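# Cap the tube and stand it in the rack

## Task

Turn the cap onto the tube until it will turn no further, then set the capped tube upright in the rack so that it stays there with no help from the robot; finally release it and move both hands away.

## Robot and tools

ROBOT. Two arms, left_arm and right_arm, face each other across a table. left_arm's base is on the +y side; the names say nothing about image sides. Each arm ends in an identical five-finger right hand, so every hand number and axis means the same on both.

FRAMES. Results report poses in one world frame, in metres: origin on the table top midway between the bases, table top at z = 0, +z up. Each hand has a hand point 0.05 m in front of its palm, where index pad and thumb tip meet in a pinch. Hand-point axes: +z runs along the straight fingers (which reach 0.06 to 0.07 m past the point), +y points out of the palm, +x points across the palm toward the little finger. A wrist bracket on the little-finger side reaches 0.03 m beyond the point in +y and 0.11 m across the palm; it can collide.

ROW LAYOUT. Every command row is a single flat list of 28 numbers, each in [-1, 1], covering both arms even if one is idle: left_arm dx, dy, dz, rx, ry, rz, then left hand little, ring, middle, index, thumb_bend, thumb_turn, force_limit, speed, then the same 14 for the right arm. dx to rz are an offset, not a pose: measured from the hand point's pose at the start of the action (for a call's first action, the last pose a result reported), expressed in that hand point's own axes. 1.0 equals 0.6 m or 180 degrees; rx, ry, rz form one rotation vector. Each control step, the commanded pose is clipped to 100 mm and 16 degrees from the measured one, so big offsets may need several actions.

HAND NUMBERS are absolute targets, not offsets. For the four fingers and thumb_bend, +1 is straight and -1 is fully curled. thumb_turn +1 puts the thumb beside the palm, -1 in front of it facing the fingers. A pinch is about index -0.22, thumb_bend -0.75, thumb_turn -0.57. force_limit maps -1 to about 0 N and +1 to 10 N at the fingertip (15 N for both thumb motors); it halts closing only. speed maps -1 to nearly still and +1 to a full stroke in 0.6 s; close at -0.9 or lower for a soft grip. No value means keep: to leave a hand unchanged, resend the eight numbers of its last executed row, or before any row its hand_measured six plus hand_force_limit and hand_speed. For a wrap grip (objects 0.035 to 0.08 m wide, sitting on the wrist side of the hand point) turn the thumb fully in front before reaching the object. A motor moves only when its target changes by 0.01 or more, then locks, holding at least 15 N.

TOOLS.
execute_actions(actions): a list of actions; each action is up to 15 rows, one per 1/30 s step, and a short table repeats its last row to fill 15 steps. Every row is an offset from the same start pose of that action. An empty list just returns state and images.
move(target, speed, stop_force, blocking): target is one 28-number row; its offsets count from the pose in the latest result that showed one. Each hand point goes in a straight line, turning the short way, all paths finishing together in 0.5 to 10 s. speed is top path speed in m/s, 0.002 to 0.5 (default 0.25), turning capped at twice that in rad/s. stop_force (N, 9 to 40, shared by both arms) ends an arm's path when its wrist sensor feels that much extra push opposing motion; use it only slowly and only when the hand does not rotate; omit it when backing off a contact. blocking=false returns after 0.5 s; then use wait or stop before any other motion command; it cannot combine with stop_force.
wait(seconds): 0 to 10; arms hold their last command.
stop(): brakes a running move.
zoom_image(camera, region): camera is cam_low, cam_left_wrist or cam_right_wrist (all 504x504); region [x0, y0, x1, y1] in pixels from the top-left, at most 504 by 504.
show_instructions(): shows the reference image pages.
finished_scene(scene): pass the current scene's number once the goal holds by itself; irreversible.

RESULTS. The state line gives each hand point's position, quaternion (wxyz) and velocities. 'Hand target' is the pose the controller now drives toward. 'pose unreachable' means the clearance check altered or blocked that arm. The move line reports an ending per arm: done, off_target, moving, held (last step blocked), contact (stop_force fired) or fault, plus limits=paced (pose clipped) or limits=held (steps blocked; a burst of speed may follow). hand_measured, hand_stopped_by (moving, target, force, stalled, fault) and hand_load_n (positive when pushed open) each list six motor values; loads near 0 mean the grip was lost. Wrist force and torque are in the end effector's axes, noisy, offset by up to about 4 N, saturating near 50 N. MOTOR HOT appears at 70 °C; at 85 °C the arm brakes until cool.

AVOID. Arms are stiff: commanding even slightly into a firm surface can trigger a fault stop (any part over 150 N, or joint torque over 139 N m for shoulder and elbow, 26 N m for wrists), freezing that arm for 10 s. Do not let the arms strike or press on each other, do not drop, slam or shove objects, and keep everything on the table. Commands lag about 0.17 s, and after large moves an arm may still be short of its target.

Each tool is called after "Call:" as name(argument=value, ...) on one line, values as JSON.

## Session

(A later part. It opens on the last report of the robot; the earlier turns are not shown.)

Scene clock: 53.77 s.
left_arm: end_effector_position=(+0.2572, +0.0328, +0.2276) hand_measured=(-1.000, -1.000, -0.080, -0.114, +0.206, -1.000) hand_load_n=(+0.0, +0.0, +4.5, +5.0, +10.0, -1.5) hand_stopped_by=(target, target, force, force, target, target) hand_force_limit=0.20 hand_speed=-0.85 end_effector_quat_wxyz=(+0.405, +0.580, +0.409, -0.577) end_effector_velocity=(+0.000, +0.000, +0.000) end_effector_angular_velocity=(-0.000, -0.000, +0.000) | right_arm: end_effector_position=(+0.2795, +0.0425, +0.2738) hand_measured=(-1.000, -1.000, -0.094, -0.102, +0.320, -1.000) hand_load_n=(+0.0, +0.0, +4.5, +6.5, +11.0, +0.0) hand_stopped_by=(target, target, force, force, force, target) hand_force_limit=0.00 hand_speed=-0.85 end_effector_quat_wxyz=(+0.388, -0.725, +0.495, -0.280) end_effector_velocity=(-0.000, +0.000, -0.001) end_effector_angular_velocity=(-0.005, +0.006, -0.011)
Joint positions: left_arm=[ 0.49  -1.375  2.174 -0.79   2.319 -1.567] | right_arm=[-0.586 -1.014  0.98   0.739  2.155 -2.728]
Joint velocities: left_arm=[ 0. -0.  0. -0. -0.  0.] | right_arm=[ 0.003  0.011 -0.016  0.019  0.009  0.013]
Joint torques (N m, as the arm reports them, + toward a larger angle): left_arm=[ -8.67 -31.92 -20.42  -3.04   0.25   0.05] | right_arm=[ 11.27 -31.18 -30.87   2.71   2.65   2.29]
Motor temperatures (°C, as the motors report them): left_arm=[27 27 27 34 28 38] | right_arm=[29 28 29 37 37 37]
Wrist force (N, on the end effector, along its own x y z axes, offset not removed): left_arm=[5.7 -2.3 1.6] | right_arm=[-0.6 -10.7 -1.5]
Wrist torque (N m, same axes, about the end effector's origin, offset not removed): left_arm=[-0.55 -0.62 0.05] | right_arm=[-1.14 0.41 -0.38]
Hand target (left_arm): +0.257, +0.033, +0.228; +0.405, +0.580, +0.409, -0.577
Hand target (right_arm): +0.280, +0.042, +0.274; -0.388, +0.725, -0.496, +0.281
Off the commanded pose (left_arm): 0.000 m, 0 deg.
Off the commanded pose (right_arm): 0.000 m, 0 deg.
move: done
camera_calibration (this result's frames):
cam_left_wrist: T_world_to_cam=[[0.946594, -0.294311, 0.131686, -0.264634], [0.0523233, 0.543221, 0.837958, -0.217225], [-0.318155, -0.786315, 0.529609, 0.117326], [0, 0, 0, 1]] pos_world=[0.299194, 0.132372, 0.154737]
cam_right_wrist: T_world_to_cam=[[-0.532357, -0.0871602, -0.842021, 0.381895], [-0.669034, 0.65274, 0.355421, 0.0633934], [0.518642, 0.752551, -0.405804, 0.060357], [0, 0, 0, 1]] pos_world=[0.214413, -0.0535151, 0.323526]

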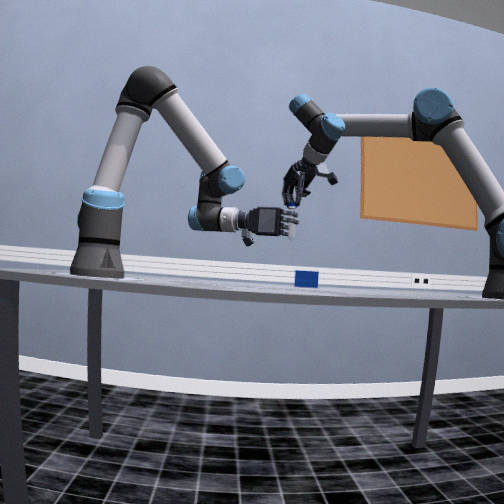

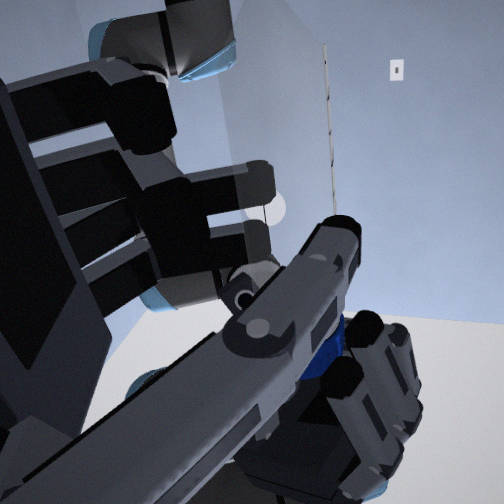

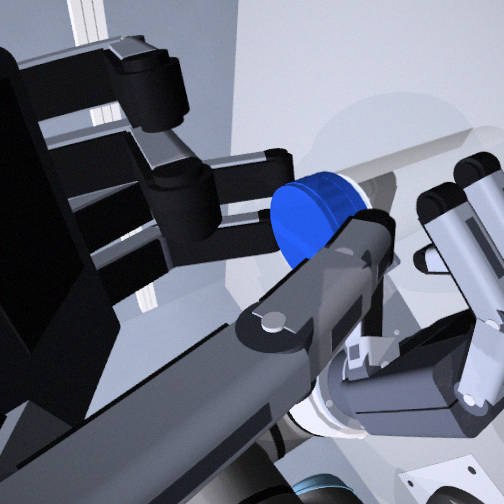

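Call:
execute_actions(actions=[[[0,0,0,0,0,0,-1,-1,-0.4,-0.4,0.2,-1,0.2,-0.85,0,0,0,0,0,0,-1,-1,0.25,0.25,0.7,-1,0,0.2]]])

Call:
move(target=[0,0,0,0,0,0,-1,-1,-0.4,-0.4,0.2,-1,0.2,-0.85,-0.005,0.0148,-0.0252,0.012,-0.42,-0.271,-1,-1,0.25,0.25,0.7,-1,0,0.2], speed=0.45)

Call:
execute_actions(actions=[[[0,0,0,0,0,0,-1,-1,-0.4,-0.4,0.2,-1,0.2,-0.85,0,0,0,0,0,0,-1,-1,-0.03,-0.03,0.35,-1,0,0]],[[0,0,0,0,0,0,-1,-1,-0.4,-0.4,0.2,-1,0.2,-0.85,0,0,0,0,0,0,-1,-1,-0.4,-0.4,0.3,-1,0,-0.85]],[[0,0,0,0,0,0,-1,-1,-0.4,-0.4,0.2,-1,0.2,-0.85,0,0.0008,0.0005,0,0,0,-1,-1,-0.4,-0.4,0.3,-1,0,-0.85]]])

Call:
move(target=[0,0,0,0,0,0,-1,-1,-0.4,-0.4,0.2,-1,0.2,-0.85,0.0158,-0.0014,0.0039,-0.006,0.21,0.1355,-1,-1,-0.4,-0.4,0.3,-1,0,-0.85], speed=0.3)

Call:
move(target=[0,0,0,0,0,0,-1,-1,-0.4,-0.4,0.2,-1,0.2,-0.85,0.0158,-0.001,0.003,-0.006,0.21,0.1355,-1,-1,-0.4,-0.4,0.3,-1,0,-0.85], speed=0.3)

Call:
zoom_image(camera="cam_low", region=[250,170,330,250])

Scene clock: 54.77 s.
left_arm: end_effector_position=(+0.2572, +0.0328, +0.2276) hand_measured=(-1.000, -1.000, -0.080, -0.114, +0.206, -1.000) hand_load_n=(+0.0, +0.0, +4.5, +5.0, +10.0, -0.5) hand_stopped_by=(target, target, force, force, target, target) hand_force_limit=0.20 hand_speed=-0.85 end_effector_quat_wxyz=(+0.405, +0.580, +0.409, -0.577) end_effector_velocity=(-0.000, -0.000, -0.000) end_effector_angular_velocity=(-0.000, -0.001, -0.001) | right_arm: end_effector_position=(+0.2795, +0.0425, +0.2737) hand_measured=(-1.000, -1.000, +0.250, +0.250, +0.700, -1.000) hand_load_n=(+0.0, +0.0, +0.0, +0.0, +0.0, +0.0) hand_stopped_by=(target, target, target, target, moving, target) hand_force_limit=0.00 hand_speed=0.20 end_effector_quat_wxyz=(+0.388, -0.725, +0.495, -0.280) end_effector_velocity=(-0.000, -0.000, +0.001) end_effector_angular_velocity=(+0.000, -0.000, +0.001)
Joint positions: left_arm=[ 0.49  -1.375  2.174 -0.79   2.319 -1.567] | right_arm=[-0.586 -1.014  0.98   0.739  2.155 -2.728]
Joint velocities: left_arm=[-0.001  0.     0.     0.    -0.     0.001] | right_arm=[-0.    -0.001  0.     0.    -0.    -0.   ]
Joint torques (N m, as the arm reports them, + toward a larger angle): left_arm=[ -9.12 -32.19 -20.46  -2.89   0.32  -0.05] | right_arm=[-10.57 -50.5   -8.41  -1.18  -1.94  -2.3 ]
Motor temperatures (°C, as the motors report them): left_arm=[27 27 27 34 28 38] | right_arm=[29 28 29 37 37 37]
Wrist force (N, on the end effector, along its own x y z axes, offset not removed): left_arm=[1.0 -0.6 1.6] | right_arm=[-2.0 -2.7 -3.4]
Wrist torque (N m, same axes, about the end effector's origin, offset not removed): left_arm=[-0.46 -0.31 0.03] | right_arm=[-0.21 0.81 0.04]
Hand target (left_arm): +0.257, +0.033, +0.228; +0.405, +0.580, +0.409, -0.577
Hand target (right_arm): +0.280, +0.042, +0.274; -0.388, +0.725, -0.495, +0.280
Off the commanded pose (left_arm): 0.000 m, 0 deg.
Off the commanded pose (right_arm): 0.000 m, 0 deg.
camera_calibration (this result's frames):
cam_left_wrist: T_world_to_cam=[[0.946594, -0.294311, 0.131686, -0.264634], [0.0523231, 0.543221, 0.837958, -0.217225], [-0.318155, -0.786316, 0.529609, 0.117326], [0, 0, 0, 1]] pos_world=[0.299194, 0.132372, 0.154737]
cam_right_wrist: T_world_to_cam=[[-0.532381, -0.0871964, -0.842002, 0.38187], [-0.669022, 0.652757, 0.355411, 0.0633897], [0.518632, 0.752532, -0.405852, 0.0603558], [0, 0, 0, 1]] pos_world=[0.214407, -0.0535001, 0.323501]

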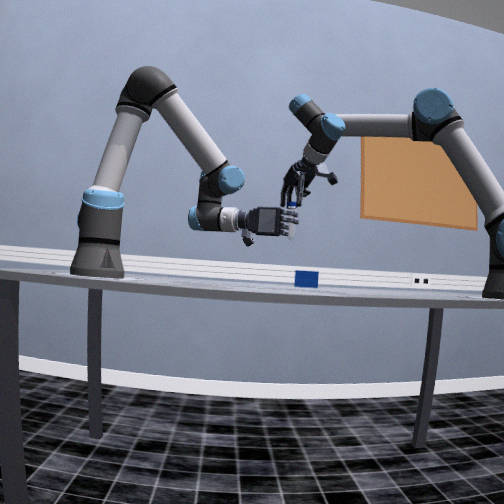

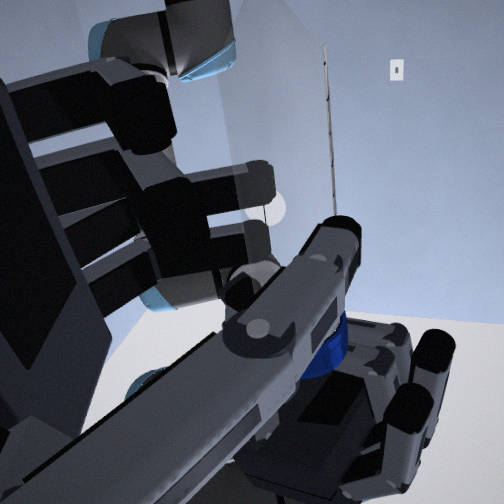

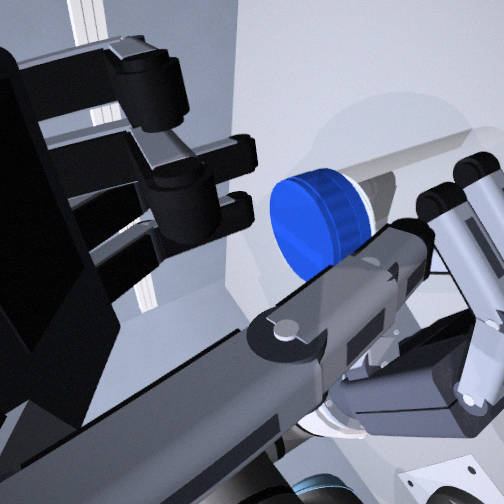

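Scene clock: 57.30 s.
left_arm: end_effector_position=(+0.2572, +0.0328, +0.2276) hand_measured=(-1.000, -1.000, -0.080, -0.114, +0.206, -1.000) hand_load_n=(+0.0, +0.0, +4.5, +5.0, +10.0, -0.5) hand_stopped_by=(target, target, force, force, target, target) hand_force_limit=0.20 hand_speed=-0.85 end_effector_quat_wxyz=(+0.405, +0.580, +0.409, -0.577) end_effector_velocity=(+0.001, +0.000, +0.001) end_effector_angular_velocity=(-0.001, -0.000, +0.001) | right_arm: end_effector_position=(+0.2621, +0.0390, +0.2742) hand_measured=(-1.000, -1.000, +0.250, +0.250, +0.700, -1.000) hand_load_n=(+0.0, +0.0, +0.0, +0.0, +0.0, +0.0) hand_stopped_by=(target, target, target, target, target, target) hand_force_limit=0.00 hand_speed=0.20 end_effector_quat_wxyz=(-0.474, +0.862, +0.163, -0.074) end_effector_velocity=(+0.000, +0.000, -0.001) end_effector_angular_velocity=(-0.011, +0.002, +0.010)
Joint positions: left_arm=[ 0.49  -1.375  2.174 -0.79   2.319 -1.567] | right_arm=[-0.973 -0.821  0.738  1.182  0.65  -4.175]
Joint velocities: left_arm=[ 0.001 -0.001  0.     0.     0.    -0.   ] | right_arm=[ 0.001  0.017 -0.027  0.033  0.002 -0.019]
Joint torques (N m, as the arm reports them, + toward a larger angle): left_arm=[ -9.08 -31.97 -20.94  -2.89   0.37   0.16] | right_arm=[  9.23 -40.   -30.65   3.6    1.66  -2.34]
Motor temperatures (°C, as the motors report them): left_arm=[27 27 27 34 28 38] | right_arm=[29 28 29 37 37 37]
Wrist force (N, on the end effector, along its own x y z axes, offset not removed): left_arm=[1.3 -1.3 1.1] | right_arm=[-3.2 -5.1 -5.1]
Wrist torque (N m, same axes, about the end effector's origin, offset not removed): left_arm=[-0.47 -0.42 -0.06] | right_arm=[-0.08 0.58 -0.21]
Hand target (left_arm): +0.257, +0.033, +0.228; +0.405, +0.580, +0.409, -0.577
Hand target (right_arm): +0.262, +0.039, +0.274; -0.474, +0.862, +0.163, -0.074
Off the commanded pose (left_arm): 0.000 m, 0 deg.
Off the commanded pose (right_arm): 0.000 m, 0 deg.
move: done
camera_calibration (this result's frames):
cam_left_wrist: T_world_to_cam=[[0.946594, -0.294311, 0.131685, -0.264634], [0.0523233, 0.543221, 0.837958, -0.217225], [-0.318154, -0.786316, 0.529609, 0.117326], [0, 0, 0, 1]] pos_world=[0.299194, 0.132372, 0.154737]
cam_right_wrist: T_world_to_cam=[[0.089885, -0.529016, -0.843838, 0.227398], [-0.655122, -0.669573, 0.349983, 0.103307], [-0.750157, 0.521359, -0.406754, 0.41402], [0, 0, 0, 1]] pos_world=[0.357819, -0.0263847, 0.324136]

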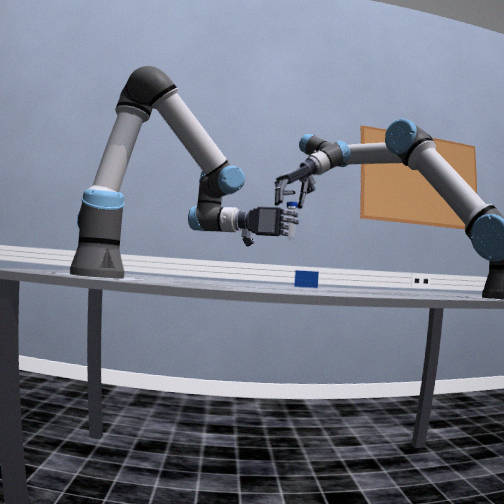

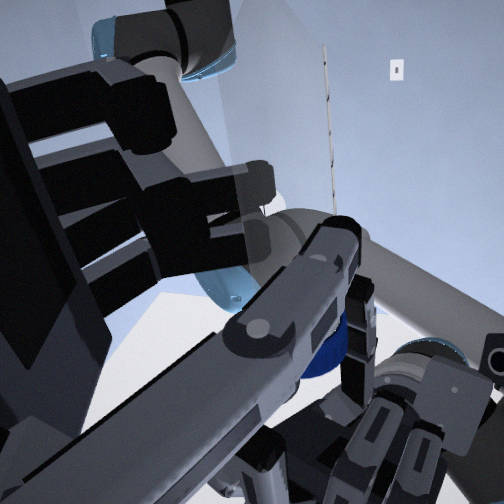

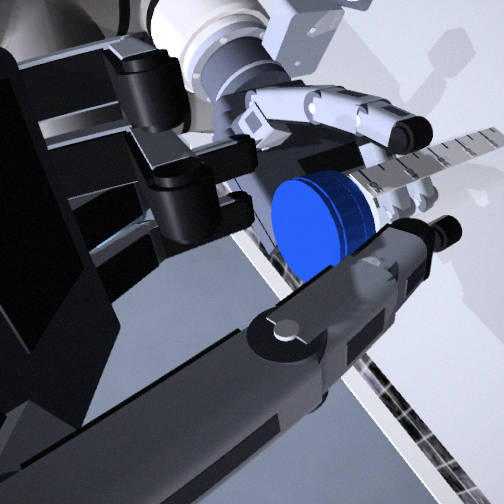

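Scene clock: 58.80 s.
left_arm: end_effector_position=(+0.2572, +0.0328, +0.2276) hand_measured=(-1.000, -1.000, -0.080, -0.114, +0.206, -1.000) hand_load_n=(+0.0, +0.0, +5.0, +5.5, +10.0, -1.5) hand_stopped_by=(target, target, force, force, target, target) hand_force_limit=0.20 hand_speed=-0.85 end_effector_quat_wxyz=(+0.405, +0.580, +0.409, -0.577) end_effector_velocity=(+0.000, +0.000, +0.001) end_effector_angular_velocity=(-0.002, -0.001, +0.001) | right_arm: end_effector_position=(+0.2621, +0.0391, +0.2737) hand_measured=(-1.000, -1.000, -0.094, -0.102, +0.318, -1.000) hand_load_n=(+0.0, +0.0, +4.0, +6.0, +10.0, +1.0) hand_stopped_by=(target, target, force, force, force, target) hand_force_limit=0.00 hand_speed=-0.85 end_effector_quat_wxyz=(-0.474, +0.862, +0.163, -0.074) end_effector_velocity=(-0.000, +0.000, -0.001) end_effector_angular_velocity=(+0.000, +0.001, +0.001)
Joint positions: left_arm=[ 0.49  -1.375  2.174 -0.79   2.319 -1.567] | right_arm=[-0.973 -0.821  0.74   1.18   0.65  -4.175]
Joint velocities: left_arm=[ 0.    -0.001 -0.     0.    -0.     0.001] | right_arm=[ 0.001  0.001  0.    -0.001 -0.001 -0.   ]
Joint torques (N m, as the arm reports them, + toward a larger angle): left_arm=[ -8.27 -32.76 -19.84  -3.02   0.43  -0.03] | right_arm=[ -6.67 -52.51  -4.93  -0.06  -2.74   0.46]
Motor temperatures (°C, as the motors report them): left_arm=[27 27 27 34 28 38] | right_arm=[29 28 29 37 37 37]
Wrist force (N, on the end effector, along its own x y z axes, offset not removed): left_arm=[6.5 0.4 2.7] | right_arm=[0.8 -6.5 -3.5]
Wrist torque (N m, same axes, about the end effector's origin, offset not removed): left_arm=[-0.46 -0.58 -0.05] | right_arm=[-0.12 0.18 -0.08]
Hand target (left_arm): +0.257, +0.033, +0.228; +0.405, +0.580, +0.409, -0.577
Hand target (right_arm): +0.262, +0.039, +0.274; -0.474, +0.862, +0.163, -0.074
Off the commanded pose (left_arm): 0.000 m, 0 deg.
Off the commanded pose (right_arm): 0.000 m, 0 deg.
camera_calibration (this result's frames):
cam_left_wrist: T_world_to_cam=[[0.946594, -0.294311, 0.131685, -0.264633], [0.0523234, 0.543221, 0.837958, -0.217225], [-0.318155, -0.786316, 0.529609, 0.117326], [0, 0, 0, 1]] pos_world=[0.299194, 0.132372, 0.154737]
cam_right_wrist: T_world_to_cam=[[0.0899073, -0.529082, -0.843795, 0.226902], [-0.655106, -0.669563, 0.350032, 0.103494], [-0.750169, 0.521304, -0.406803, 0.413785], [0, 0, 0, 1]] pos_world=[0.357808, -0.0263623, 0.323562]

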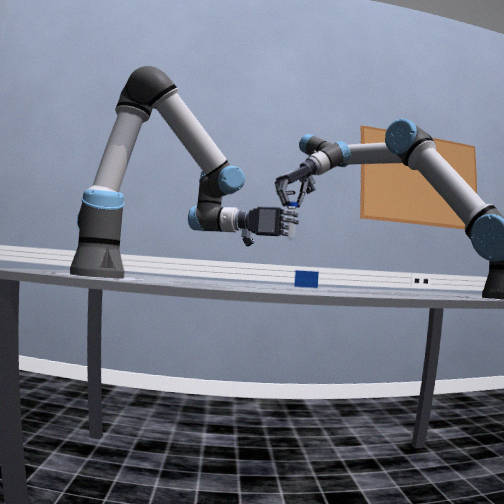

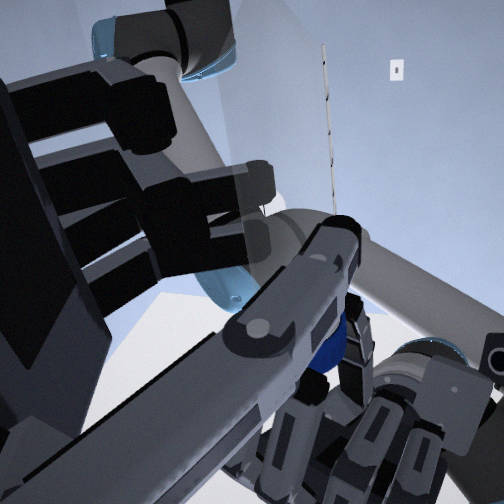

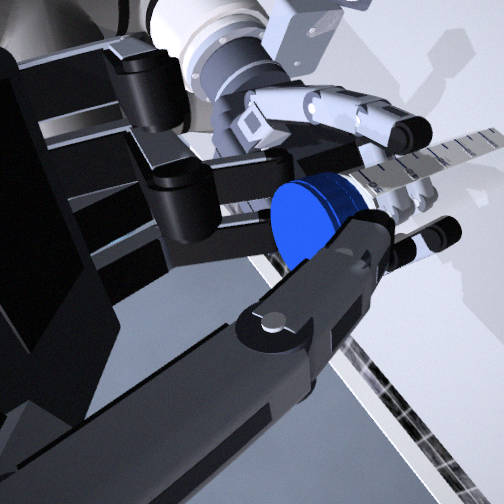

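Scene clock: 60.67 s.
left_arm: end_effector_position=(+0.2572, +0.0328, +0.2276) hand_measured=(-1.000, -1.000, -0.080, -0.114, +0.206, -1.000) hand_load_n=(+0.0, +0.0, +5.0, +4.5, +10.0, -1.0) hand_stopped_by=(target, target, force, force, target, target) hand_force_limit=0.20 hand_speed=-0.85 end_effector_quat_wxyz=(+0.405, +0.580, +0.409, -0.577) end_effector_velocity=(-0.001, -0.000, +0.000) end_effector_angular_velocity=(-0.000, -0.000, -0.001) | right_arm: end_effector_position=(+0.2702, +0.0447, +0.2736) hand_measured=(-1.000, -1.000, -0.094, -0.102, +0.318, -1.000) hand_load_n=(+0.0, +0.0, +3.5, +6.0, +10.0, +0.0) hand_stopped_by=(target, target, force, force, force, target) hand_force_limit=0.00 hand_speed=-0.85 end_effector_quat_wxyz=(+0.467, -0.859, +0.180, -0.111) end_effector_velocity=(-0.000, +0.001, -0.001) end_effector_angular_velocity=(+0.000, -0.001, -0.012)
Joint positions: left_arm=[ 0.49  -1.375  2.174 -0.79   2.319 -1.567] | right_arm=[-0.828 -1.151  1.171  0.571  1.31  -3.341]
Joint velocities: left_arm=[-0.001  0.    -0.    -0.    -0.    -0.   ] | right_arm=[ 0.005 -0.001  0.002 -0.005  0.014  0.009]
Joint torques (N m, as the arm reports them, + toward a larger angle): left_arm=[ -7.94 -31.62 -20.3   -2.91   0.24   0.13] | right_arm=[ 10.55 -43.44  -8.32  -1.49   2.21   2.26]
Motor temperatures (°C, as the motors report them): left_arm=[27 27 27 34 28 38] | right_arm=[29 28 29 37 37 37]
Wrist force (N, on the end effector, along its own x y z axes, offset not removed): left_arm=[3.9 -2.5 1.2] | right_arm=[3.1 -2.2 -4.3]
Wrist torque (N m, same axes, about the end effector's origin, offset not removed): left_arm=[-0.56 -0.30 -0.09] | right_arm=[0.26 -0.08 -0.03]
Hand target (left_arm): +0.257, +0.033, +0.228; +0.405, +0.580, +0.409, -0.577
Hand target (right_arm): +0.270, +0.045, +0.274; -0.467, +0.858, -0.180, +0.112
Off the commanded pose (left_arm): 0.000 m, 0 deg.
Off the commanded pose (right_arm): 0.000 m, 0 deg.
move: done
camera_calibration (this result's frames):
cam_left_wrist: T_world_to_cam=[[0.946594, -0.294311, 0.131685, -0.264633], [0.0523234, 0.543221, 0.837958, -0.217225], [-0.318155, -0.786316, 0.529609, 0.117326], [0, 0, 0, 1]] pos_world=[0.299194, 0.132372, 0.154737]
cam_right_wrist: T_world_to_cam=[[-0.312451, -0.436539, -0.843687, 0.333639], [-0.935614, -0.0122115, 0.352814, 0.158178], [-0.16432, 0.899603, -0.404616, 0.241086], [0, 0, 0, 1]] pos_world=[0.291854, -0.0693034, 0.323227]

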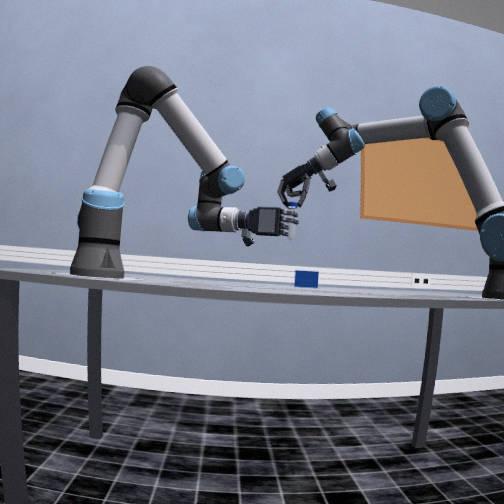

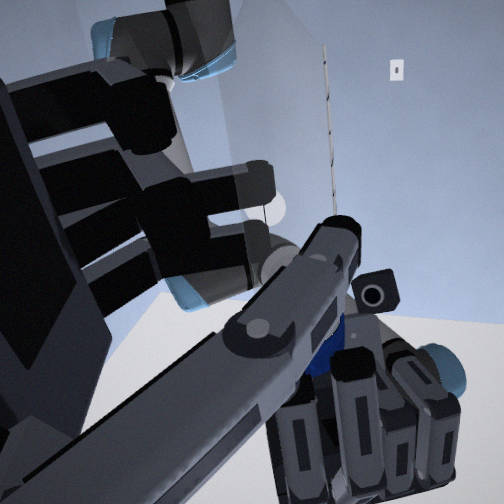

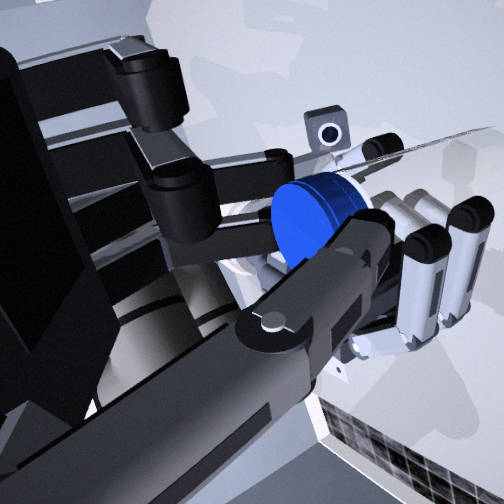

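Scene clock: 62.57 s.
left_arm: end_effector_position=(+0.2572, +0.0328, +0.2276) hand_measured=(-1.000, -1.000, -0.080, -0.114, +0.206, -1.000) hand_load_n=(+0.0, +0.0, +4.5, +4.5, +10.5, -1.5) hand_stopped_by=(target, target, force, force, target, target) hand_force_limit=0.20 hand_speed=-0.85 end_effector_quat_wxyz=(+0.405, +0.580, +0.409, -0.577) end_effector_velocity=(-0.000, +0.000, +0.001) end_effector_angular_velocity=(-0.001, -0.001, -0.000) | right_arm: end_effector_position=(+0.2794, +0.0424, +0.2733) hand_measured=(-1.000, -1.000, -0.094, -0.102, +0.318, -1.000) hand_load_n=(+0.0, +0.0, +3.5, +6.5, +10.0, -0.5) hand_stopped_by=(target, target, force, force, force, target) hand_force_limit=0.00 hand_speed=-0.85 end_effector_quat_wxyz=(+0.389, -0.725, +0.495, -0.280) end_effector_velocity=(+0.000, +0.000, -0.000) end_effector_angular_velocity=(-0.005, +0.004, -0.011)
Joint positions: left_arm=[ 0.49  -1.375  2.174 -0.79   2.319 -1.567] | right_arm=[-0.586 -1.016  0.985  0.735  2.154 -2.729]
Joint velocities: left_arm=[ 0.    -0.001 -0.    -0.     0.     0.   ] | right_arm=[ 0.002  0.01  -0.016  0.018  0.009  0.011]
Joint torques (N m, as the arm reports them, + toward a larger angle): left_arm=[ -7.84 -31.7  -19.98  -2.89   0.35   0.09] | right_arm=[ 10.03 -31.86 -31.87   2.61   2.67   2.26]
Motor temperatures (°C, as the motors report them): left_arm=[27 27 27 34 28 38] | right_arm=[29 28 29 37 37 37]
Wrist force (N, on the end effector, along its own x y z axes, offset not removed): left_arm=[3.6 -2.9 -0.3] | right_arm=[3.2 -6.0 -0.8]
Wrist torque (N m, same axes, about the end effector's origin, offset not removed): left_arm=[-0.64 -0.21 -0.09] | right_arm=[-0.33 -0.01 -0.03]
Hand target (left_arm): +0.257, +0.033, +0.228; +0.405, +0.580, +0.409, -0.577
Hand target (right_arm): +0.279, +0.042, +0.273; -0.389, +0.725, -0.495, +0.280
Off the commanded pose (left_arm): 0.000 m, 0 deg.
Off the commanded pose (right_arm): 0.000 m, 0 deg.
move: done
camera_calibration (this result's frames):
cam_left_wrist: T_world_to_cam=[[0.946594, -0.294311, 0.131686, -0.264634], [0.0523233, 0.543221, 0.837958, -0.217225], [-0.318155, -0.786316, 0.529609, 0.117326], [0, 0, 0, 1]] pos_world=[0.299194, 0.132372, 0.154737]
cam_right_wrist: T_world_to_cam=[[-0.531869, -0.0865743, -0.84239, 0.381416], [-0.670022, 0.651355, 0.356099, 0.0636422], [0.517866, 0.753818, -0.404443, 0.0600385], [0, 0, 0, 1]] pos_world=[0.214413, -0.0536909, 0.32292]

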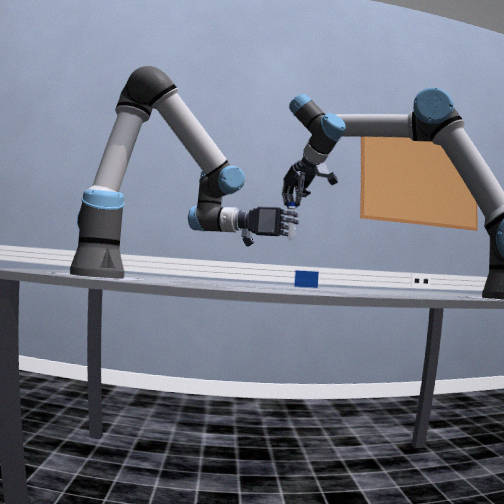

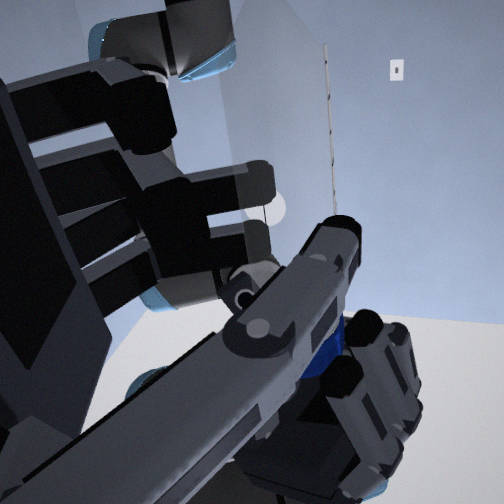

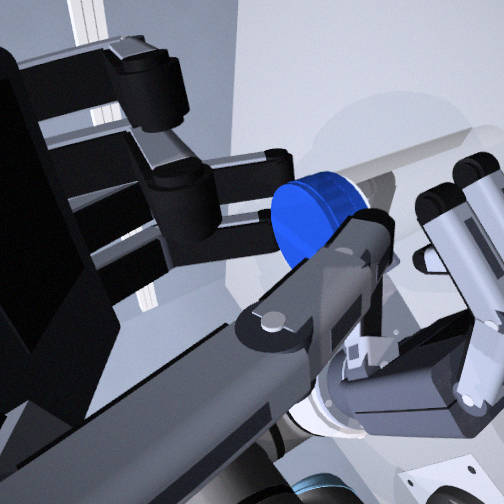

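Region (250, 170, 330, 250) of cam_low's 504x504 image, scaled by 6.300, with more detail than that image has.

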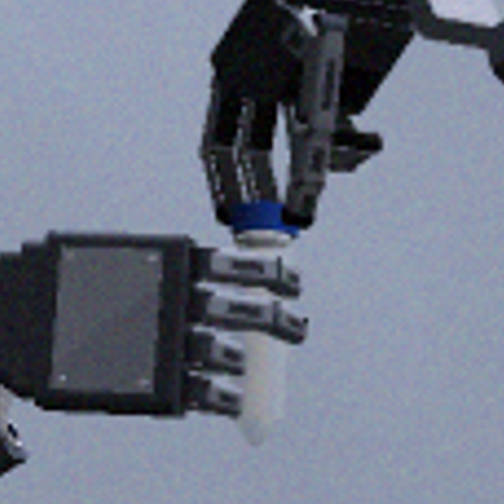

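Likely catching. Continue.

Call:
execute_actions(actions=[[[0,0,0,0,0,0,-1,-1,-0.4,-0.4,0.2,-1,0.2,-0.85,0,0,0,0,0,0,-1,-1,0.25,0.25,0.7,-1,0,0.2]]])

Call:
move(target=[0,0,0,0,0,0,-1,-1,-0.4,-0.4,0.2,-1,0.2,-0.85,-0.005,0.0149,-0.025,0.012,-0.42,-0.271,-1,-1,0.25,0.25,0.7,-1,0,0.2], speed=0.45)

Call:
execute_actions(actions=[[[0,0,0,0,0,0,-1,-1,-0.4,-0.4,0.2,-1,0.2,-0.85,0,0,0,0,0,0,-1,-1,-0.03,-0.03,0.35,-1,0,0]],[[0,0,0,0,0,0,-1,-1,-0.4,-0.4,0.2,-1,0.2,-0.85,0,0,0,0,0,0,-1,-1,-0.4,-0.4,0.3,-1,0,-0.85]]])

Call:
move(target=[0,0,0,0,0,0,-1,-1,-0.4,-0.4,0.2,-1,0.2,-0.85,0.0158,-0.0005,0.0045,-0.006,0.21,0.1355,-1,-1,-0.4,-0.4,0.3,-1,0,-0.85], speed=0.3)

Call:
move(target=[0,0,0,0,0,0,-1,-1,-0.4,-0.4,0.2,-1,0.2,-0.85,0.0158,-0.001,0.003,-0.006,0.21,0.1355,-1,-1,-0.4,-0.4,0.3,-1,0,-0.85], speed=0.3)

Call:
zoom_image(camera="cam_low", region=[250,170,330,250])

Scene clock: 63.47 s.
left_arm: end_effector_position=(+0.2572, +0.0328, +0.2276) hand_measured=(-1.000, -1.000, -0.080, -0.114, +0.206, -1.000) hand_load_n=(+0.0, +0.0, +4.5, +5.5, +10.0, -0.5) hand_stopped_by=(target, target, force, force, target, target) hand_force_limit=0.20 hand_speed=-0.85 end_effector_quat_wxyz=(+0.405, +0.580, +0.409, -0.577) end_effector_velocity=(+0.000, +0.000, +0.001) end_effector_angular_velocity=(-0.001, -0.000, +0.001) | right_arm: end_effector_position=(+0.2794, +0.0425, +0.2733) hand_measured=(-1.000, -1.000, +0.250, +0.250, +0.700, -1.000) hand_load_n=(+0.0, +0.0, +0.0, +0.0, +0.0, +0.0) hand_stopped_by=(target, target, target, target, moving, target) hand_force_limit=0.00 hand_speed=0.20 end_effector_quat_wxyz=(+0.389, -0.725, +0.495, -0.280) end_effector_velocity=(-0.000, +0.000, +0.001) end_effector_angular_velocity=(+0.002, -0.001, -0.000)
Joint positions: left_arm=[ 0.49  -1.375  2.174 -0.79   2.319 -1.567] | right_arm=[-0.586 -1.016  0.985  0.735  2.154 -2.729]
Joint velocities: left_arm=[ 0.001 -0.001  0.    -0.    -0.    -0.   ] | right_arm=[ 0.    -0.001  0.    -0.001  0.     0.   ]
Joint torques (N m, as the arm reports them, + toward a larger angle): left_arm=[ -8.05 -32.37 -20.54  -3.01   0.39   0.12] | right_arm=[-10.08 -50.71  -8.04  -1.21  -1.91  -2.4 ]
Motor temperatures (°C, as the motors report them): left_arm=[27 27 27 34 28 38] | right_arm=[29 28 29 37 37 37]
Wrist force (N, on the end effector, along its own x y z axes, offset not removed): left_arm=[1.1 -1.6 1.9] | right_arm=[1.4 -5.6 -1.8]
Wrist torque (N m, same axes, about the end effector's origin, offset not removed): left_arm=[-0.57 -0.42 -0.07] | right_arm=[-0.58 -0.03 0.03]
Hand target (left_arm): +0.257, +0.033, +0.228; +0.405, +0.580, +0.409, -0.577
Hand target (right_arm): +0.279, +0.042, +0.273; -0.389, +0.725, -0.495, +0.280
Off the commanded pose (left_arm): 0.000 m, 0 deg.
Off the commanded pose (right_arm): 0.000 m, 0 deg.
camera_calibration (this result's frames):
cam_left_wrist: T_world_to_cam=[[0.946594, -0.294311, 0.131686, -0.264634], [0.0523232, 0.543221, 0.837958, -0.217225], [-0.318154, -0.786316, 0.529609, 0.117326], [0, 0, 0, 1]] pos_world=[0.299194, 0.132372, 0.154737]
cam_right_wrist: T_world_to_cam=[[-0.531893, -0.0866103, -0.842371, 0.38139], [-0.670011, 0.651372, 0.356089, 0.0636386], [0.517856, 0.753799, -0.40449, 0.0600372], [0, 0, 0, 1]] pos_world=[0.214407, -0.0536761, 0.322896]

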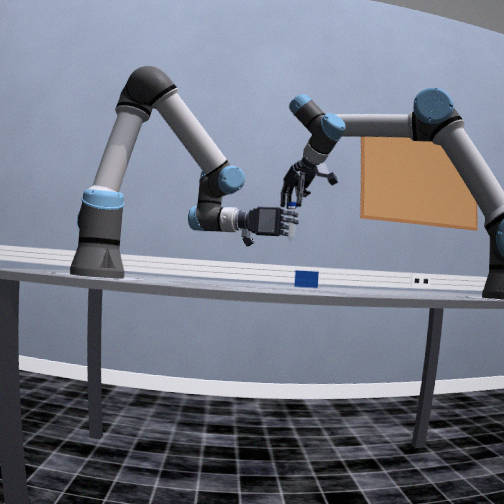

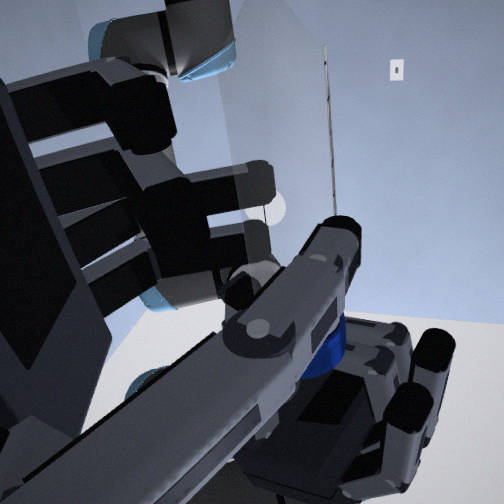

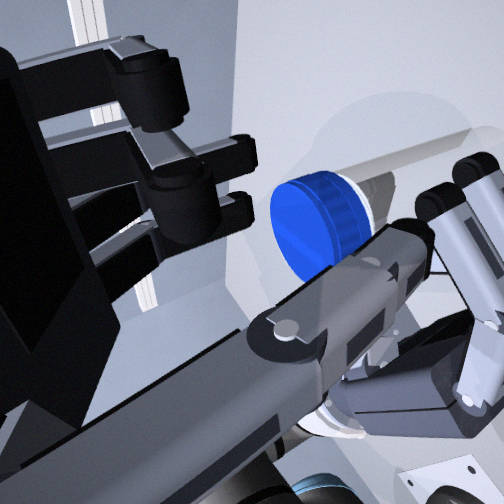

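Scene clock: 66.00 s.
left_arm: end_effector_position=(+0.2572, +0.0328, +0.2276) hand_measured=(-1.000, -1.000, -0.080, -0.114, +0.206, -1.000) hand_load_n=(+0.0, +0.0, +4.5, +5.5, +10.0, -0.5) hand_stopped_by=(target, target, force, force, target, target) hand_force_limit=0.20 hand_speed=-0.85 end_effector_quat_wxyz=(+0.405, +0.580, +0.409, -0.577) end_effector_velocity=(+0.000, +0.000, +0.000) end_effector_angular_velocity=(-0.000, +0.000, +0.000) | right_arm: end_effector_position=(+0.2621, +0.0390, +0.2737) hand_measured=(-1.000, -1.000, +0.250, +0.250, +0.700, -1.000) hand_load_n=(+0.0, +0.0, +0.0, +0.0, +0.0, +0.0) hand_stopped_by=(target, target, target, target, target, target) hand_force_limit=0.00 hand_speed=0.20 end_effector_quat_wxyz=(-0.475, +0.861, +0.164, -0.074) end_effector_velocity=(+0.000, +0.000, +0.000) end_effector_angular_velocity=(-0.009, +0.001, +0.012)
Joint positions: left_arm=[ 0.49  -1.375  2.174 -0.79   2.319 -1.567] | right_arm=[-0.974 -0.822  0.741  1.179  0.648 -4.176]
Joint velocities: left_arm=[ 0. -0.  0. -0.  0. -0.] | right_arm=[ 0.002  0.016 -0.027  0.033  0.001 -0.02 ]
Joint torques (N m, as the arm reports them, + toward a larger angle): left_arm=[ -8.47 -33.01 -20.25  -2.97   0.21   0.17] | right_arm=[ 10.03 -39.33 -30.97   3.61   1.76  -2.26]
Motor temperatures (°C, as the motors report them): left_arm=[27 27 28 34 28 38] | right_arm=[29 28 29 37 37 37]
Wrist force (N, on the end effector, along its own x y z axes, offset not removed): left_arm=[-0.5 -1.0 1.1] | right_arm=[-1.5 1.3 0.6]
Wrist torque (N m, same axes, about the end effector's origin, offset not removed): left_arm=[-0.43 -0.19 -0.07] | right_arm=[0.24 0.40 -0.22]
Hand target (left_arm): +0.257, +0.033, +0.228; +0.405, +0.580, +0.409, -0.577
Hand target (right_arm): +0.262, +0.039, +0.274; -0.475, +0.862, +0.164, -0.074
Off the commanded pose (left_arm): 0.000 m, 0 deg.
Off the commanded pose (right_arm): 0.000 m, 0 deg.
move: done
camera_calibration (this result's frames):
cam_left_wrist: T_world_to_cam=[[0.946594, -0.294311, 0.131685, -0.264634], [0.0523234, 0.543221, 0.837958, -0.217225], [-0.318154, -0.786316, 0.529609, 0.117326], [0, 0, 0, 1]] pos_world=[0.299194, 0.132372, 0.154737]
cam_right_wrist: T_world_to_cam=[[0.0909354, -0.527636, -0.84459, 0.226793], [-0.654431, -0.670926, 0.348682, 0.103697], [-0.750634, 0.521018, -0.406312, 0.413796], [0, 0, 0, 1]] pos_world=[0.357848, -0.0263582, 0.32352]

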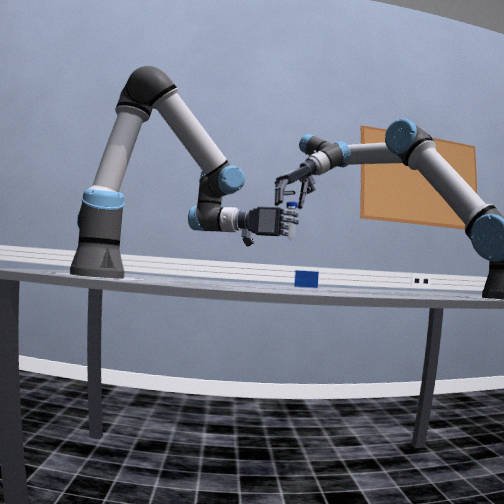

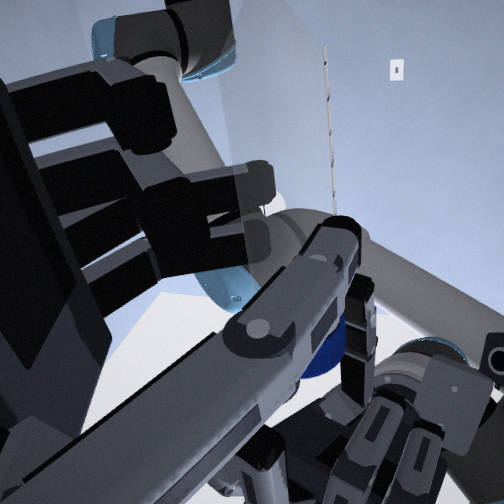

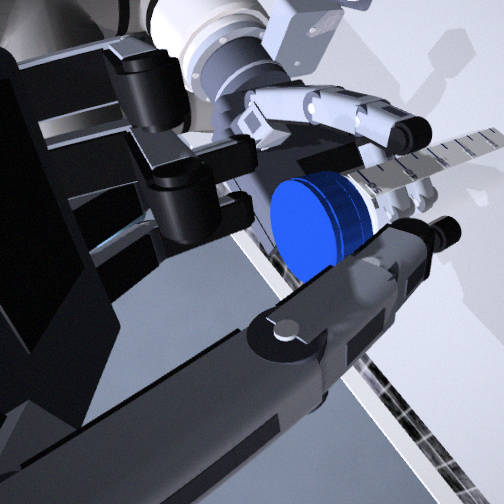

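Scene clock: 67.00 s.
left_arm: end_effector_position=(+0.2572, +0.0328, +0.2276) hand_measured=(-1.000, -1.000, -0.080, -0.114, +0.206, -1.000) hand_load_n=(+0.0, +0.0, +4.5, +6.0, +10.0, -0.5) hand_stopped_by=(target, target, force, force, target, target) hand_force_limit=0.20 hand_speed=-0.85 end_effector_quat_wxyz=(+0.405, +0.580, +0.409, -0.577) end_effector_velocity=(-0.000, +0.000, +0.000) end_effector_angular_velocity=(-0.001, +0.001, -0.000) | right_arm: end_effector_position=(+0.2621, +0.0390, +0.2737) hand_measured=(-1.000, -1.000, -0.094, -0.102, +0.316, -1.000) hand_load_n=(+0.0, +0.0, +3.5, +6.0, +9.5, +1.0) hand_stopped_by=(target, target, force, force, force, target) hand_force_limit=0.00 hand_speed=-0.85 end_effector_quat_wxyz=(-0.475, +0.861, +0.164, -0.074) end_effector_velocity=(+0.000, -0.000, -0.000) end_effector_angular_velocity=(+0.000, +0.000, +0.000)
Joint positions: left_arm=[ 0.49  -1.375  2.174 -0.79   2.319 -1.567] | right_arm=[-0.974 -0.822  0.741  1.179  0.648 -4.176]
Joint velocities: left_arm=[-0.    -0.001  0.    -0.    -0.    -0.001] | right_arm=[-0.     0.001 -0.     0.    -0.    -0.001]
Joint torques (N m, as the arm reports them, + toward a larger angle): left_arm=[ -7.   -32.98 -19.52  -2.86   0.37   0.18] | right_arm=[ -2.99 -52.81  -8.65   0.39  -2.16   2.03]
Motor temperatures (°C, as the motors report them): left_arm=[27 27 28 34 28 38] | right_arm=[29 28 29 37 37 37]
Wrist force (N, on the end effector, along its own x y z axes, offset not removed): left_arm=[1.5 -1.1 2.2] | right_arm=[0.0 -0.5 -0.5]
Wrist torque (N m, same axes, about the end effector's origin, offset not removed): left_arm=[-0.57 -0.33 -0.08] | right_arm=[0.28 0.23 0.28]
Hand target (left_arm): +0.257, +0.033, +0.228; +0.405, +0.580, +0.409, -0.577
Hand target (right_arm): +0.262, +0.039, +0.274; -0.475, +0.861, +0.164, -0.074
Off the commanded pose (left_arm): 0.000 m, 0 deg.
Off the commanded pose (right_arm): 0.000 m, 0 deg.
camera_calibration (this result's frames):
cam_left_wrist: T_world_to_cam=[[0.946594, -0.294311, 0.131686, -0.264634], [0.052323, 0.543221, 0.837958, -0.217225], [-0.318154, -0.786316, 0.529609, 0.117326], [0, 0, 0, 1]] pos_world=[0.299194, 0.132372, 0.154737]
cam_right_wrist: T_world_to_cam=[[0.0909635, -0.527696, -0.844549, 0.22676], [-0.654416, -0.670919, 0.348723, 0.103689], [-0.750643, 0.520966, -0.406362, 0.413783], [0, 0, 0, 1]] pos_world=[0.357832, -0.0263393, 0.323496]

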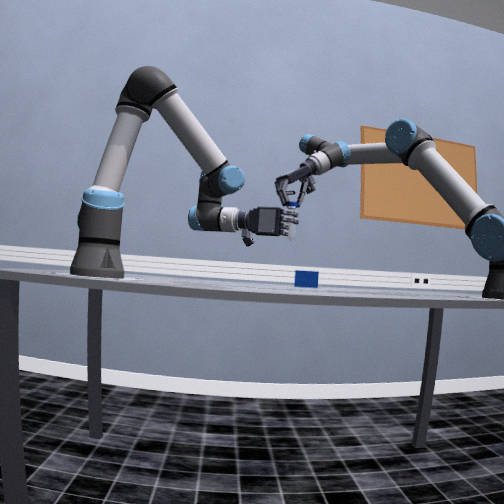

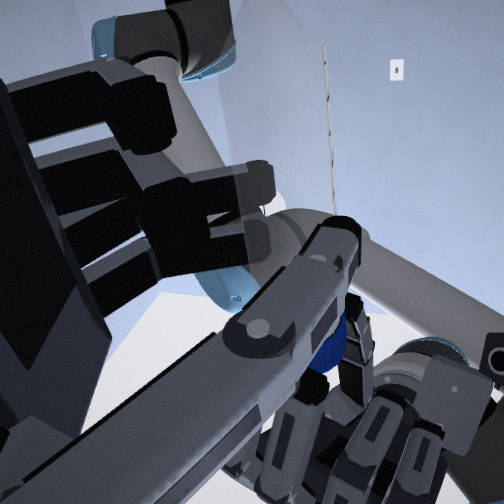

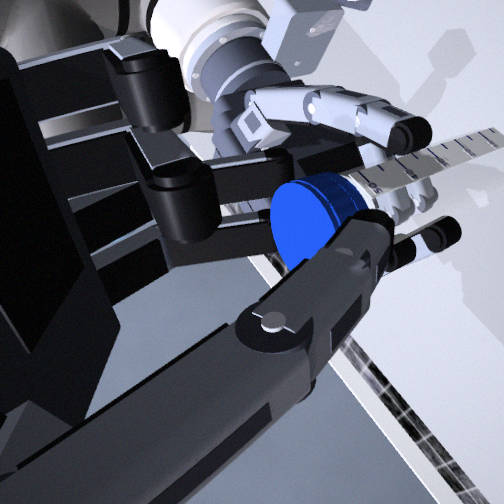

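Scene clock: 68.87 s.
left_arm: end_effector_position=(+0.2572, +0.0328, +0.2276) hand_measured=(-1.000, -1.000, -0.080, -0.114, +0.206, -1.000) hand_load_n=(+0.0, +0.0, +5.0, +4.5, +10.0, -1.5) hand_stopped_by=(target, target, force, force, target, target) hand_force_limit=0.20 hand_speed=-0.85 end_effector_quat_wxyz=(+0.405, +0.580, +0.409, -0.577) end_effector_velocity=(+0.000, -0.000, -0.000) end_effector_angular_velocity=(-0.000, -0.000, +0.000) | right_arm: end_effector_position=(+0.2701, +0.0447, +0.2730) hand_measured=(-1.000, -1.000, -0.094, -0.102, +0.316, -1.000) hand_load_n=(+0.0, +0.0, +3.5, +6.0, +10.0, +0.0) hand_stopped_by=(target, target, force, force, force, target) hand_force_limit=0.00 hand_speed=-0.85 end_effector_quat_wxyz=(+0.468, -0.858, +0.179, -0.111) end_effector_velocity=(+0.000, +0.000, +0.000) end_effector_angular_velocity=(+0.001, -0.003, -0.013)
Joint positions: left_arm=[ 0.49  -1.375  2.174 -0.79   2.319 -1.567] | right_arm=[-0.829 -1.151  1.174  0.567  1.308 -3.342]
Joint velocities: left_arm=[ 0.     0.001 -0.    -0.    -0.     0.   ] | right_arm=[ 0.005 -0.002  0.002 -0.005  0.016  0.009]
Joint torques (N m, as the arm reports them, + toward a larger angle): left_arm=[ -8.33 -32.4  -19.85  -2.76   0.23   0.32] | right_arm=[  9.66 -42.97  -7.33  -1.54   2.28   2.43]
Motor temperatures (°C, as the motors report them): left_arm=[27 27 28 34 28 38] | right_arm=[29 28 29 37 37 37]
Wrist force (N, on the end effector, along its own x y z axes, offset not removed): left_arm=[3.6 -2.4 0.9] | right_arm=[4.2 -4.5 -2.1]
Wrist torque (N m, same axes, about the end effector's origin, offset not removed): left_arm=[-0.56 -0.36 -0.10] | right_arm=[-0.22 -0.10 0.09]
Hand target (left_arm): +0.257, +0.033, +0.228; +0.405, +0.580, +0.409, -0.577
Hand target (right_arm): +0.270, +0.045, +0.273; -0.468, +0.858, -0.179, +0.112
Off the commanded pose (left_arm): 0.000 m, 0 deg.
Off the commanded pose (right_arm): 0.000 m, 0 deg.
move: done
camera_calibration (this result's frames):
cam_left_wrist: T_world_to_cam=[[0.946594, -0.294311, 0.131686, -0.264634], [0.0523232, 0.543221, 0.837958, -0.217225], [-0.318155, -0.786316, 0.529609, 0.117326], [0, 0, 0, 1]] pos_world=[0.299194, 0.132372, 0.154737]
cam_right_wrist: T_world_to_cam=[[-0.31151, -0.435662, -0.844488, 0.333014], [-0.935759, -0.0139309, 0.352364, 0.158614], [-0.165276, 0.900002, -0.403335, 0.240706], [0, 0, 0, 1]] pos_world=[0.291944, -0.0693449, 0.322421]

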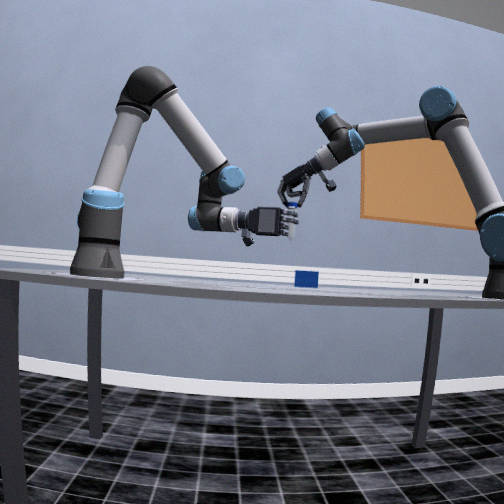

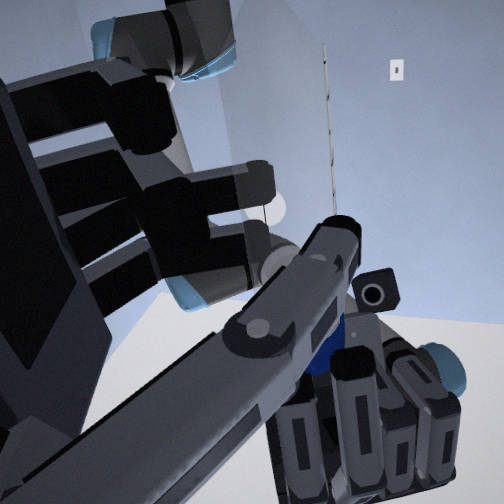

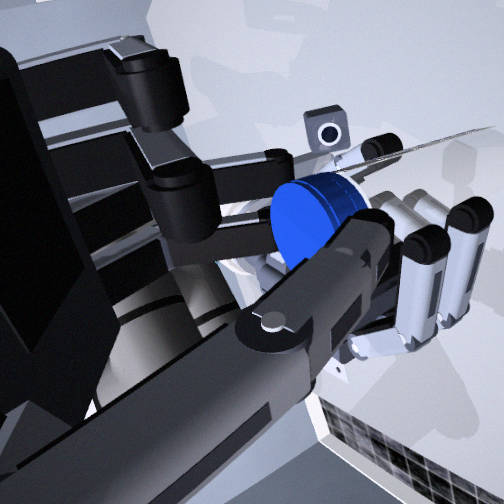

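Scene clock: 70.77 s.
left_arm: end_effector_position=(+0.2572, +0.0328, +0.2276) hand_measured=(-1.000, -1.000, -0.080, -0.114, +0.206, -1.000) hand_load_n=(+0.0, +0.0, +4.5, +4.5, +10.0, -1.0) hand_stopped_by=(target, target, force, force, target, target) hand_force_limit=0.20 hand_speed=-0.85 end_effector_quat_wxyz=(+0.405, +0.580, +0.409, -0.577) end_effector_velocity=(-0.000, -0.000, -0.000) end_effector_angular_velocity=(+0.001, +0.000, -0.000) | right_arm: end_effector_position=(+0.2794, +0.0425, +0.2727) hand_measured=(-1.000, -1.000, -0.094, -0.102, +0.316, -1.000) hand_load_n=(+0.0, +0.0, +3.5, +6.5, +9.5, -1.0) hand_stopped_by=(target, target, force, force, force, target) hand_force_limit=0.00 hand_speed=-0.85 end_effector_quat_wxyz=(+0.390, -0.725, +0.494, -0.279) end_effector_velocity=(+0.000, -0.000, -0.000) end_effector_angular_velocity=(-0.004, +0.004, -0.012)
Joint positions: left_arm=[ 0.49  -1.375  2.174 -0.79   2.319 -1.567] | right_arm=[-0.586 -1.017  0.989  0.73   2.152 -2.73 ]
Joint velocities: left_arm=[-0.     0.001 -0.     0.    -0.     0.   ] | right_arm=[ 0.002  0.01  -0.016  0.018  0.01   0.012]
Joint torques (N m, as the arm reports them, + toward a larger angle): left_arm=[ -8.94 -31.89 -20.38  -2.75   0.44   0.24] | right_arm=[ 10.57 -31.58 -29.72   2.7    2.56   2.39]
Motor temperatures (°C, as the motors report them): left_arm=[27 27 28 34 28 38] | right_arm=[29 28 29 37 37 37]
Wrist force (N, on the end effector, along its own x y z axes, offset not removed): left_arm=[5.2 -1.6 -0.2] | right_arm=[2.3 -3.4 -6.9]
Wrist torque (N m, same axes, about the end effector's origin, offset not removed): left_arm=[-0.23 -0.38 0.03] | right_arm=[0.20 0.26 0.16]
Hand target (left_arm): +0.257, +0.033, +0.228; +0.405, +0.580, +0.409, -0.577
Hand target (right_arm): +0.279, +0.042, +0.273; -0.390, +0.725, -0.495, +0.280
Off the commanded pose (left_arm): 0.000 m, 0 deg.
Off the commanded pose (right_arm): 0.000 m, 0 deg.
move: done
camera_calibration (this result's frames):
cam_left_wrist: T_world_to_cam=[[0.946594, -0.294311, 0.131686, -0.264634], [0.0523232, 0.543221, 0.837958, -0.217225], [-0.318155, -0.786316, 0.529609, 0.117326], [0, 0, 0, 1]] pos_world=[0.299194, 0.132372, 0.154737]
cam_right_wrist: T_world_to_cam=[[-0.531372, -0.0859741, -0.842764, 0.380802], [-0.67101, 0.649968, 0.356773, 0.0639898], [0.517097, 0.755083, -0.403065, 0.0595657], [0, 0, 0, 1]] pos_world=[0.214484, -0.0538292, 0.322106]

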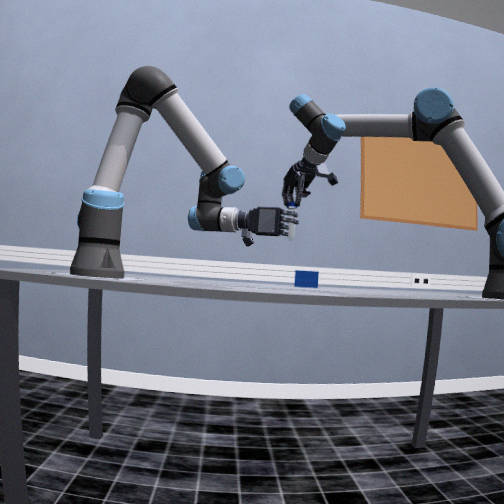

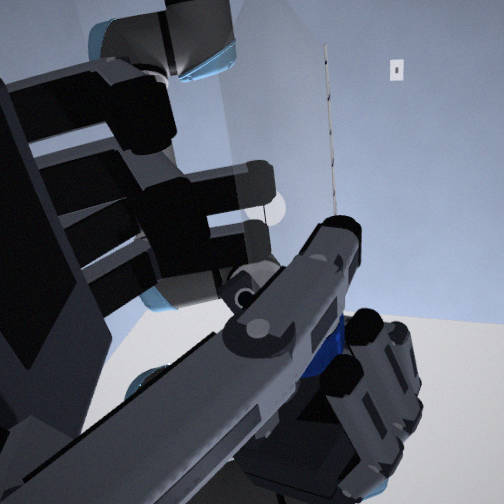

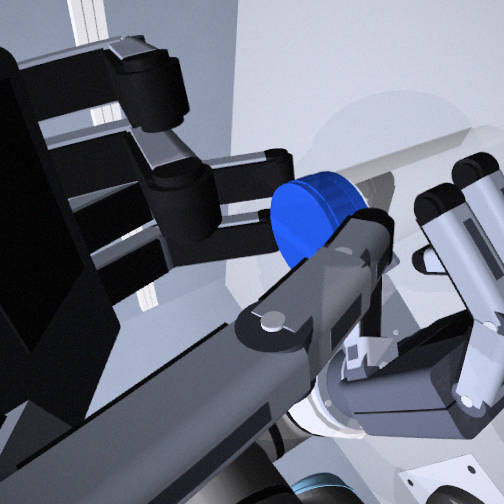

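Region (250, 170, 330, 250) of cam_low's 504x504 image, scaled by 6.300, with more detail than that image has.

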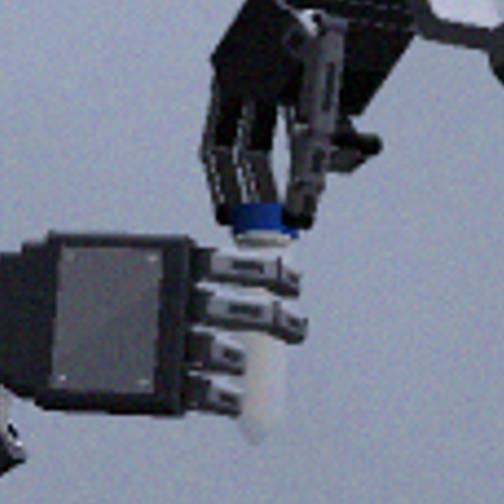

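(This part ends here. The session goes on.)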